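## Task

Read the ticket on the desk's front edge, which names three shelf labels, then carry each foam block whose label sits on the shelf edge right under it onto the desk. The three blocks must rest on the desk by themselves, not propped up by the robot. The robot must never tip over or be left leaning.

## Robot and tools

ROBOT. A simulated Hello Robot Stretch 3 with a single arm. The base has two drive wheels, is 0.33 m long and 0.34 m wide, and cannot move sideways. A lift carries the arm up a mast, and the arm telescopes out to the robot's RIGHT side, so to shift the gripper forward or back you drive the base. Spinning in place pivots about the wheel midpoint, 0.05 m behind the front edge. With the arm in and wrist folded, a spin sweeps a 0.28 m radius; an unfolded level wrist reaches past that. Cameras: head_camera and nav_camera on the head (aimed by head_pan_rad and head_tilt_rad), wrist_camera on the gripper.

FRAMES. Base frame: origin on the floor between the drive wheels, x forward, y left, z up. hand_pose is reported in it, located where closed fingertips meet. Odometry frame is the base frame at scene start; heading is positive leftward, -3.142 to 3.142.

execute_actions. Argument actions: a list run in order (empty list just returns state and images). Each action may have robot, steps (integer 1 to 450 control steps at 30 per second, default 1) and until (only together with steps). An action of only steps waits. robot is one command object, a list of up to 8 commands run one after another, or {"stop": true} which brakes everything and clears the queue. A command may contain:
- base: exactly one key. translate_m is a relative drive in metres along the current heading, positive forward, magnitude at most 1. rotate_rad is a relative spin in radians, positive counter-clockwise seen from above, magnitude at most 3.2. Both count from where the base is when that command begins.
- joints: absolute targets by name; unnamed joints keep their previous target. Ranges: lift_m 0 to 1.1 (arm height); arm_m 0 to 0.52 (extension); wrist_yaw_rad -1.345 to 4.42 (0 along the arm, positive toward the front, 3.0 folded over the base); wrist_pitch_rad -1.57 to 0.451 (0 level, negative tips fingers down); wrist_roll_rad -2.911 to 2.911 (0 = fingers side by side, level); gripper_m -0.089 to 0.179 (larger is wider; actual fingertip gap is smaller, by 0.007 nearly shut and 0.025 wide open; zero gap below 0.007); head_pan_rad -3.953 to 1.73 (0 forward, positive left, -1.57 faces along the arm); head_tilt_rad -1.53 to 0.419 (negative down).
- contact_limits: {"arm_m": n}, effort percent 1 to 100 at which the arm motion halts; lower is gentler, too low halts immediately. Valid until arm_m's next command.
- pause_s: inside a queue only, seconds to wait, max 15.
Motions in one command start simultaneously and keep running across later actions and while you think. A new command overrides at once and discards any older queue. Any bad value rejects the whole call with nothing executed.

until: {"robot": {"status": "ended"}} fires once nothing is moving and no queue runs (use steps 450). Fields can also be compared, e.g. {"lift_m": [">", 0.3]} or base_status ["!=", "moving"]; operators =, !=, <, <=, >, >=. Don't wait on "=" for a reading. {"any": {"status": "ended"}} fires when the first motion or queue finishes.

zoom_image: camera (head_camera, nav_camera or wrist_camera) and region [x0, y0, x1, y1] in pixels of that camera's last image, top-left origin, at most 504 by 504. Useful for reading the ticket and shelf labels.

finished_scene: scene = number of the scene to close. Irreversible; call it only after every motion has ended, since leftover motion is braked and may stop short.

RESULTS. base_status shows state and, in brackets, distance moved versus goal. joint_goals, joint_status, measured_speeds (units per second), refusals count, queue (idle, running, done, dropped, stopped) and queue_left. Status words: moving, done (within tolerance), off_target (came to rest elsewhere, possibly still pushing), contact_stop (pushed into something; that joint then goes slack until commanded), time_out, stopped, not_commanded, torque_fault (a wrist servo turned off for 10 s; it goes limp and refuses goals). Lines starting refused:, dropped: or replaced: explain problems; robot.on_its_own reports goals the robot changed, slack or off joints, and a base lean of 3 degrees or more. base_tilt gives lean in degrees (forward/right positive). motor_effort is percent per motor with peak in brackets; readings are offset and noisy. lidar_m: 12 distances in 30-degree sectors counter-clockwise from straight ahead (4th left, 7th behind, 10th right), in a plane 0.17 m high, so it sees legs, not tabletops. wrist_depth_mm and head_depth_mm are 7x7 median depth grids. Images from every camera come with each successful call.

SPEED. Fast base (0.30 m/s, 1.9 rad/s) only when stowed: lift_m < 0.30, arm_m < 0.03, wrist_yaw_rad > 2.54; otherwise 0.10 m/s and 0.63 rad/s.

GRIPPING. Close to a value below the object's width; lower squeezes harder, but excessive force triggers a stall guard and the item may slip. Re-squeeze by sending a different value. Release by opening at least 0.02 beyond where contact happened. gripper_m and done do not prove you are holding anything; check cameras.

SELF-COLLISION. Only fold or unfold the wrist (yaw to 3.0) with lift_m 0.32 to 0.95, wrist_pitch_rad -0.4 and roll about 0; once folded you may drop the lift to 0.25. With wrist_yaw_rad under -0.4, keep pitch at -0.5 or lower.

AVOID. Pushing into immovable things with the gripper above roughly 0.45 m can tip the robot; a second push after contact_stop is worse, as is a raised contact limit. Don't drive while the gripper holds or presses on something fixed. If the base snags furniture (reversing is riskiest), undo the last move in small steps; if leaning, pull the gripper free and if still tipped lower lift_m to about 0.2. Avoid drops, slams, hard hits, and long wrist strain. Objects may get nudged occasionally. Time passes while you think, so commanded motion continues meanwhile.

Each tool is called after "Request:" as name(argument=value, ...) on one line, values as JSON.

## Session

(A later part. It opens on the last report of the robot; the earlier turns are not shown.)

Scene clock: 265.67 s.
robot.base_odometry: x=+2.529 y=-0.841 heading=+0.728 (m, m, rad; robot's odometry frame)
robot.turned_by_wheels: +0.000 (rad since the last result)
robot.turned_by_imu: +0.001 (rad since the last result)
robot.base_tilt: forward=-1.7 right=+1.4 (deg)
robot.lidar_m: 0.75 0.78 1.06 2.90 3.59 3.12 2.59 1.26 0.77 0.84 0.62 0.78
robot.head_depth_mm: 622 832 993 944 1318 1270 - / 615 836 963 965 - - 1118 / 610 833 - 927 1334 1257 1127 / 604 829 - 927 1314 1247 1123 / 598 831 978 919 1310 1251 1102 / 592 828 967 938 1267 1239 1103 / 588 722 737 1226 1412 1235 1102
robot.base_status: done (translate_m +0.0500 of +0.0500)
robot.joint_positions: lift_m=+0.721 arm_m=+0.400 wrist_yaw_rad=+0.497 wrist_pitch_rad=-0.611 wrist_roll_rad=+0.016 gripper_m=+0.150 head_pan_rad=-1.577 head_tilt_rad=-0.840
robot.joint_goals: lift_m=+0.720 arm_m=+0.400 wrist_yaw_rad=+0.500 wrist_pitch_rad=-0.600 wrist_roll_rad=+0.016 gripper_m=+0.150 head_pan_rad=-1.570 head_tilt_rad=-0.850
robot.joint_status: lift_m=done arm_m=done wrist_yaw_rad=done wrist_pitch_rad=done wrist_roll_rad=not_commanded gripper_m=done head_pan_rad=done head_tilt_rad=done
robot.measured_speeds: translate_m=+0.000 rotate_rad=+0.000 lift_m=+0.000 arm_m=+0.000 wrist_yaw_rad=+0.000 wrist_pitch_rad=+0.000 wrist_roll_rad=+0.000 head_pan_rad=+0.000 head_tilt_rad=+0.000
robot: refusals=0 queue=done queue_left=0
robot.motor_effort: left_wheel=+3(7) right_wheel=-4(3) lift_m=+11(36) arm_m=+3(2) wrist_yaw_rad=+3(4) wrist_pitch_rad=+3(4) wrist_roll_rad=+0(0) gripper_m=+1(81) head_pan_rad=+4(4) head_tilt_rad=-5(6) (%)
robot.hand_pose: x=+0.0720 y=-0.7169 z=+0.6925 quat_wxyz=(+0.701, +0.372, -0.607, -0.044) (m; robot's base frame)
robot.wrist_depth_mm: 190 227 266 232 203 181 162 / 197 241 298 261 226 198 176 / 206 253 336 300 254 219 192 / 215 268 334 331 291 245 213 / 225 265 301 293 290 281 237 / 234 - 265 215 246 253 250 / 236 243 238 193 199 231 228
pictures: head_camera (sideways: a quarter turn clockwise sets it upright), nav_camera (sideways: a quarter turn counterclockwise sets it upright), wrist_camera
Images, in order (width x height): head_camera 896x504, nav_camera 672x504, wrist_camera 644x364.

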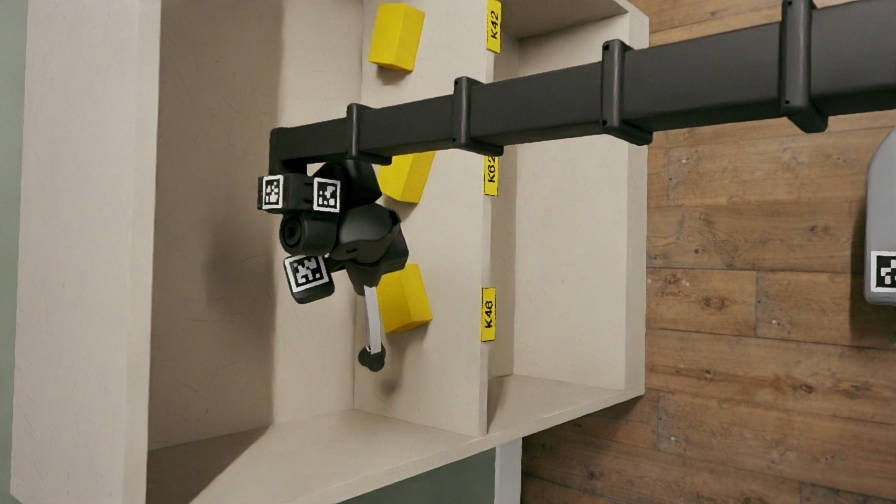

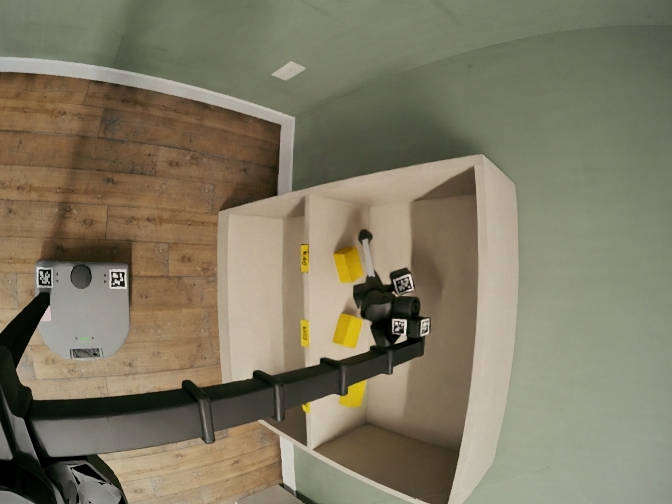

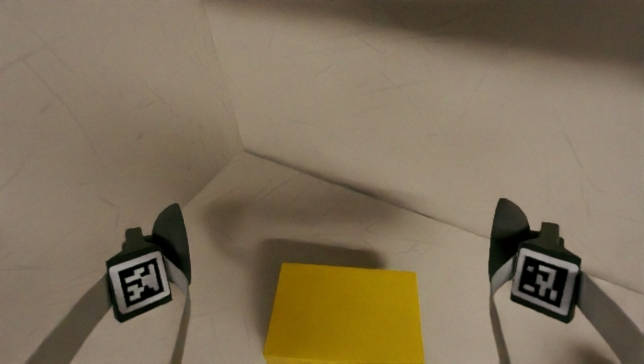

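Shelf is ~1 cm nearer than last: lift 0.63.

Request:
execute_actions(actions=[{"robot":[{"joints":{"lift_m":0.63}},{"joints":{"gripper_m":0.055}},{"joints":{"lift_m":0.67}},{"joints":{"arm_m":0.0}}],"steps":450,"until":{"robot":{"status":"ended"}}}])

Scene clock: 278.00 s.
robot.base_odometry: x=+2.529 y=-0.841 heading=+0.728 (m, m, rad; robot's odometry frame)
robot.turned_by_wheels: +0.000 (rad since the last result)
robot.turned_by_imu: +0.002 (rad since the last result)
robot.base_tilt: forward=-1.5 right=+1.3 (deg)
robot.lidar_m: 0.75 0.78 1.06 2.89 3.59 3.11 2.59 1.26 0.78 0.84 0.62 0.78
robot.head_depth_mm: 623 830 993 945 1316 1254 1118 / 615 832 995 953 1330 1294 - / 610 829 995 923 1329 1276 - / 603 831 998 941 1320 1284 - / 599 828 998 940 1313 1178 1104 / 592 832 964 933 1272 1222 1101 / 587 722 738 1234 1412 1245 1098
robot.base_status: done (translate_m +0.0500 of +0.0500)
robot.joint_positions: lift_m=+0.669 arm_m=+0.003 wrist_yaw_rad=+0.498 wrist_pitch_rad=-0.613 wrist_roll_rad=+0.016 gripper_m=+0.056 head_pan_rad=-1.577 head_tilt_rad=-0.840
robot.joint_goals: lift_m=+0.670 arm_m=+0.000 wrist_yaw_rad=+0.500 wrist_pitch_rad=-0.600 wrist_roll_rad=+0.016 gripper_m=+0.055 head_pan_rad=-1.570 head_tilt_rad=-0.850
robot.joint_status: lift_m=done arm_m=done wrist_yaw_rad=done wrist_pitch_rad=done wrist_roll_rad=not_commanded gripper_m=done head_pan_rad=done head_tilt_rad=done
robot.measured_speeds: translate_m=+0.000 rotate_rad=+0.000 lift_m=+0.000 arm_m=+0.000 wrist_yaw_rad=+0.000 wrist_pitch_rad=+0.000 wrist_roll_rad=+0.000 head_pan_rad=+0.000 head_tilt_rad=+0.000
robot: refusals=0 queue=done queue_left=0
robot.motor_effort: left_wheel=+2(3) right_wheel=-2(3) lift_m=+33(36) arm_m=-4(1) wrist_yaw_rad=+1(2) wrist_pitch_rad=+4(4) wrist_roll_rad=+0(0) gripper_m=-20(92) head_pan_rad=+4(4) head_tilt_rad=-5(5) (%)
robot.hand_pose: x=+0.0721 y=-0.3197 z=+0.6410 quat_wxyz=(+0.701, +0.373, -0.606, -0.044) (m; robot's base frame)
robot.wrist_depth_mm: 602 731 834 448 464 448 439 / 619 766 940 462 385 367 356 / 646 808 - 665 723 621 321 / 682 878 - 157 155 714 619 / 726 886 137 136 134 780 692 / 740 841 146 128 122 - 686 / 757 755 748 730 691 646 616
pictures: head_camera (sideways: a quarter turn clockwise sets it upright), nav_camera (sideways: a quarter turn counterclockwise sets it upright), wrist_camera
Images, in order (width x height): head_camera 896x504, nav_camera 672x504, wrist_camera 644x364.

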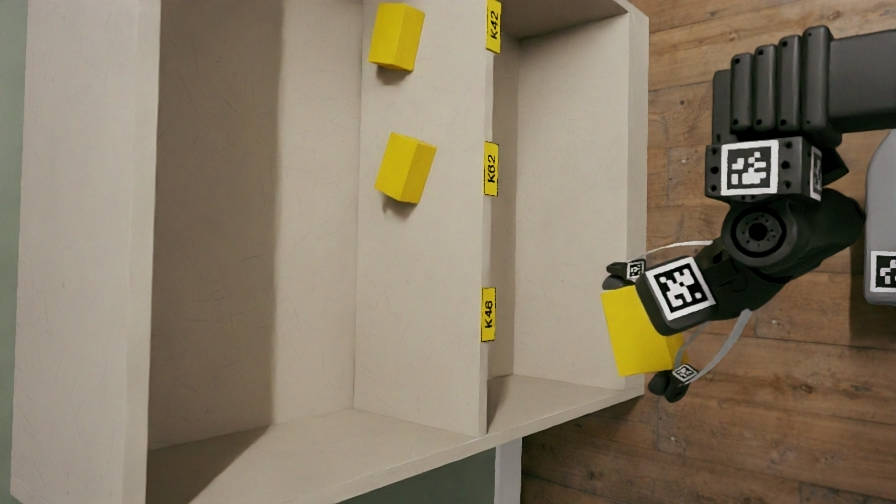

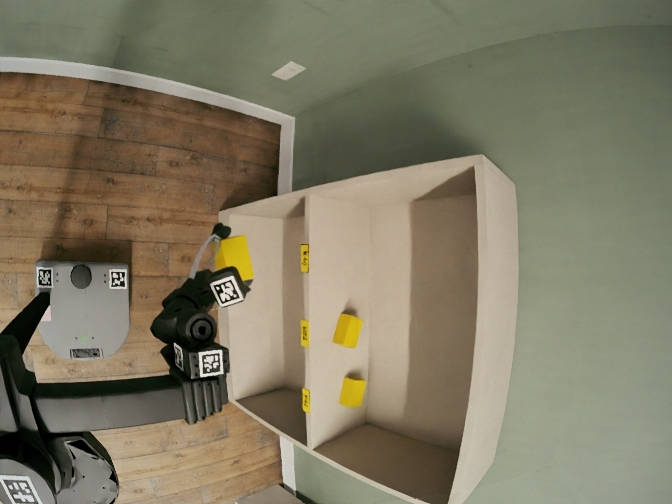

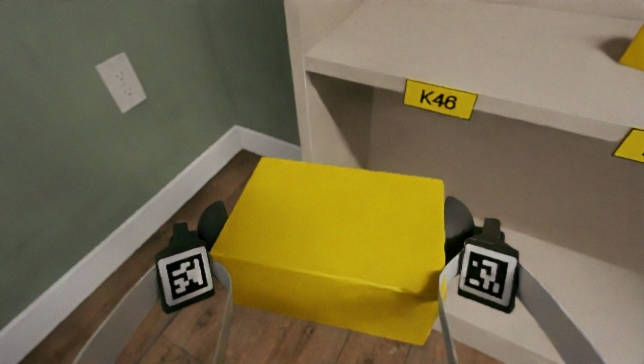

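Request:
execute_actions(actions=[{"robot":[{"joints":{"wrist_yaw_rad":2.6,"lift_m":0.29},"base":{"rotate_rad":2.075}},{"base":{"translate_m":1}},{"base":{"translate_m":1}},{"base":{"translate_m":0.72}},{"base":{"rotate_rad":1.09},"joints":{"lift_m":1.05,"wrist_yaw_rad":0,"head_tilt_rad":-0.5}},{"joints":{"arm_m":0.48}},{"joints":{"lift_m":1.007}}],"steps":450,"until":{"robot":{"status":"ended"}}},{"steps":450,"until":{"robot":{"status":"ended"}}},{"steps":450,"until":{"robot":{"status":"ended"}}}])

Scene clock: 313.60 s.
robot.base_odometry: x=-0.037 y=+0.062 heading=-2.390 (m, m, rad; robot's odometry frame)
robot.turned_by_wheels: +3.165 (rad since the last result)
robot.turned_by_imu: +3.150 (rad since the last result)
robot.base_tilt: forward=-1.6 right=+1.4 (deg)
robot.lidar_m: 1.72 1.81 2.49 2.94 2.86 2.09 2.02 2.09 1.55 0.90 0.96 1.46
robot.head_depth_mm: 1241 1348 - 1730 1858 1531 1270 / 1220 1324 959 1688 1868 1513 1257 / 1236 1321 970 1210 1705 1470 1243 / 1225 1337 936 1695 1821 1509 1259 / 1237 1358 1019 1249 1506 1457 1242 / 1230 1354 1004 1245 1193 1481 1236 / 1231 1359 993 1659 1684 1443 1236
robot.base_status: done (rotate_rad +1.0898 of +1.0900)
robot.joint_positions: lift_m=+1.008 arm_m=+0.480 wrist_yaw_rad=+0.002 wrist_pitch_rad=-0.614 wrist_roll_rad=+0.016 gripper_m=+0.056 head_pan_rad=-1.577 head_tilt_rad=-0.507
robot.joint_goals: lift_m=+1.007 arm_m=+0.480 wrist_yaw_rad=+0.000 wrist_pitch_rad=-0.600 wrist_roll_rad=+0.016 gripper_m=+0.055 head_pan_rad=-1.570 head_tilt_rad=-0.500
robot.joint_status: lift_m=done arm_m=done wrist_yaw_rad=done wrist_pitch_rad=done wrist_roll_rad=not_commanded gripper_m=done head_pan_rad=done head_tilt_rad=done
robot.measured_speeds: translate_m=+0.000 rotate_rad=+0.000 lift_m=+0.000 arm_m=+0.000 wrist_yaw_rad=+0.000 wrist_pitch_rad=+0.000 wrist_roll_rad=+0.000 head_pan_rad=+0.000 head_tilt_rad=+0.000
robot: refusals=0 queue=done queue_left=0
robot.motor_effort: left_wheel=-4(11) right_wheel=+2(6) lift_m=+11(35) arm_m=+3(3) wrist_yaw_rad=-1(4) wrist_pitch_rad=+4(4) wrist_roll_rad=+0(0) gripper_m=-20(19) head_pan_rad=+4(4) head_tilt_rad=+4(27) (%)
robot.hand_pose: x=-0.0211 y=-0.8201 z=+0.9790 quat_wxyz=(+0.669, +0.213, -0.679, -0.215) (m; robot's base frame)
robot.wrist_depth_mm: 425 417 407 393 382 376 361 / 336 332 323 316 310 299 295 / 276 270 268 263 258 252 248 / 235 231 222 156 155 216 214 / 203 202 137 135 134 194 188 / 180 183 146 128 122 - 168 / 161 159 158 154 149 153 151
pictures: head_camera (sideways: a quarter turn clockwise sets it upright), nav_camera (sideways: a quarter turn counterclockwise sets it upright), wrist_camera
Images, in order (width x height): head_camera 896x504, nav_camera 672x504, wrist_camera 644x364.

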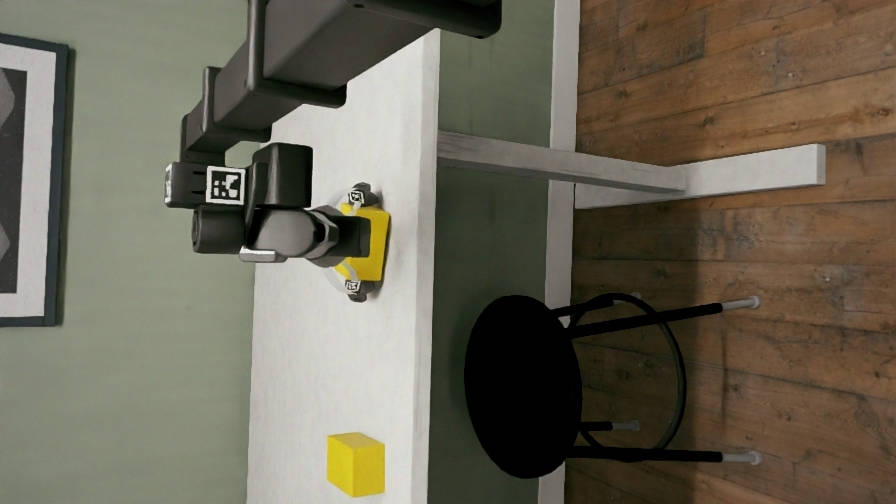

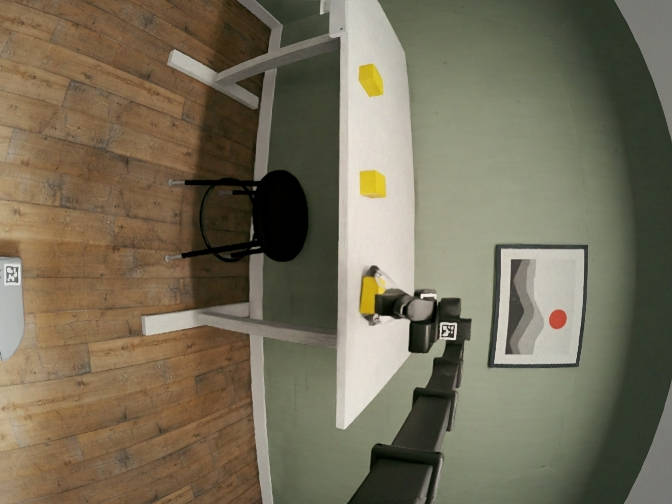

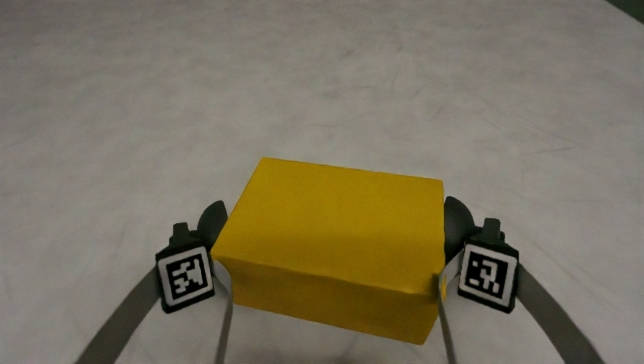

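Request:
execute_actions(actions=[{"robot":[{"joints":{"lift_m":1.001}},{"joints":{"gripper_m":0.16}},{"joints":{"lift_m":1.09}}],"steps":450,"until":{"robot":{"status":"ended"}}}])

Request:
finished_scene(scene=2)

Scene clock: 319.50 s.
robot.base_odometry: x=-0.037 y=+0.062 heading=-2.390 (m, m, rad; robot's odometry frame)
robot.turned_by_wheels: +0.000 (rad since the last result)
robot.turned_by_imu: +0.001 (rad since the last result)
robot.base_tilt: forward=-1.7 right=+1.2 (deg)
robot.lidar_m: 1.73 1.82 2.48 2.95 2.86 2.09 2.02 2.09 1.54 0.89 0.96 1.46
robot.head_depth_mm: 1199 1383 1431 1700 1837 1526 1271 / 1183 1378 1063 1686 1835 1518 1261 / 1186 - 981 1205 1724 1472 1258 / 1232 1347 965 1690 1809 1506 1247 / 1224 1351 1018 1248 1522 1454 1245 / 1237 1355 1006 1236 1186 1481 1243 / 1231 1364 991 1669 1668 1434 1231
robot.base_status: done (rotate_rad +1.0898 of +1.0900)
robot.joint_positions: lift_m=+1.089 arm_m=+0.480 wrist_yaw_rad=+0.002 wrist_pitch_rad=-0.612 wrist_roll_rad=+0.016 gripper_m=+0.160 head_pan_rad=-1.577 head_tilt_rad=-0.507
robot.joint_goals: lift_m=+1.090 arm_m=+0.480 wrist_yaw_rad=+0.000 wrist_pitch_rad=-0.600 wrist_roll_rad=+0.016 gripper_m=+0.160 head_pan_rad=-1.570 head_tilt_rad=-0.500
robot.joint_status: lift_m=done arm_m=done wrist_yaw_rad=done wrist_pitch_rad=done wrist_roll_rad=not_commanded gripper_m=done head_pan_rad=done head_tilt_rad=done
robot.measured_speeds: translate_m=+0.000 rotate_rad=+0.000 lift_m=+0.000 arm_m=+0.000 wrist_yaw_rad=+0.000 wrist_pitch_rad=+0.000 wrist_roll_rad=+0.000 head_pan_rad=+0.000 head_tilt_rad=+0.000
robot: refusals=0 queue=done queue_left=0
robot.motor_effort: left_wheel=-4(4) right_wheel=+3(2) lift_m=+34(32) arm_m=+3(3) wrist_yaw_rad=+0(1) wrist_pitch_rad=+4(4) wrist_roll_rad=+0(0) gripper_m=+1(82) head_pan_rad=+4(4) head_tilt_rad=+3(3) (%)
robot.hand_pose: x=-0.0211 y=-0.8204 z=+1.0611 quat_wxyz=(+0.669, +0.212, -0.679, -0.215) (m; robot's base frame)
robot.wrist_depth_mm: 638 632 602 593 575 565 749 / 501 495 477 466 455 453 790 / 414 413 400 390 388 376 370 / 354 348 342 338 328 327 320 / 307 311 295 294 289 289 284 / 273 - 264 214 246 254 257 / 241 239 234 196 223 231 223
pictures: head_camera (sideways: a quarter turn clockwise sets it upright), nav_camera (sideways: a quarter turn counterclockwise sets it upright), wrist_camera
Images, in order (width x height): head_camera 896x504, nav_camera 672x504, wrist_camera 644x364.

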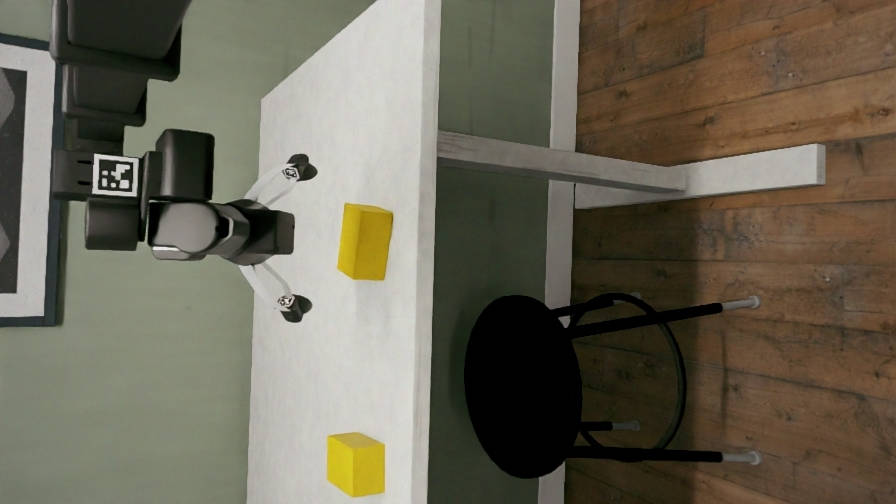

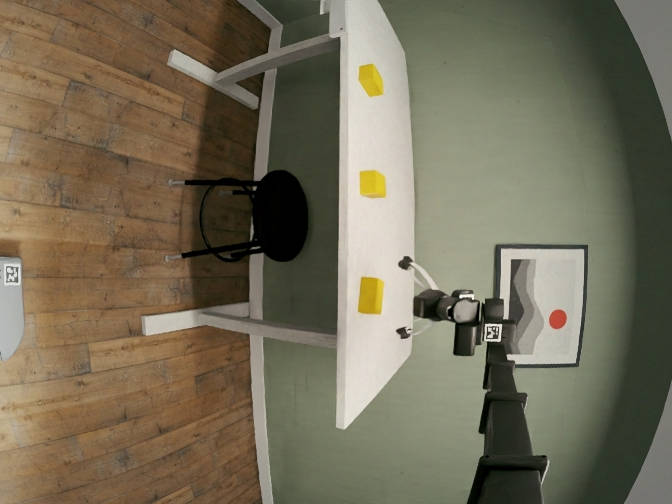

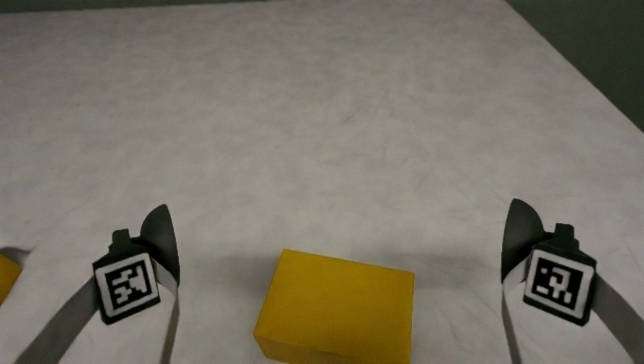

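The scene is finished: the task was done.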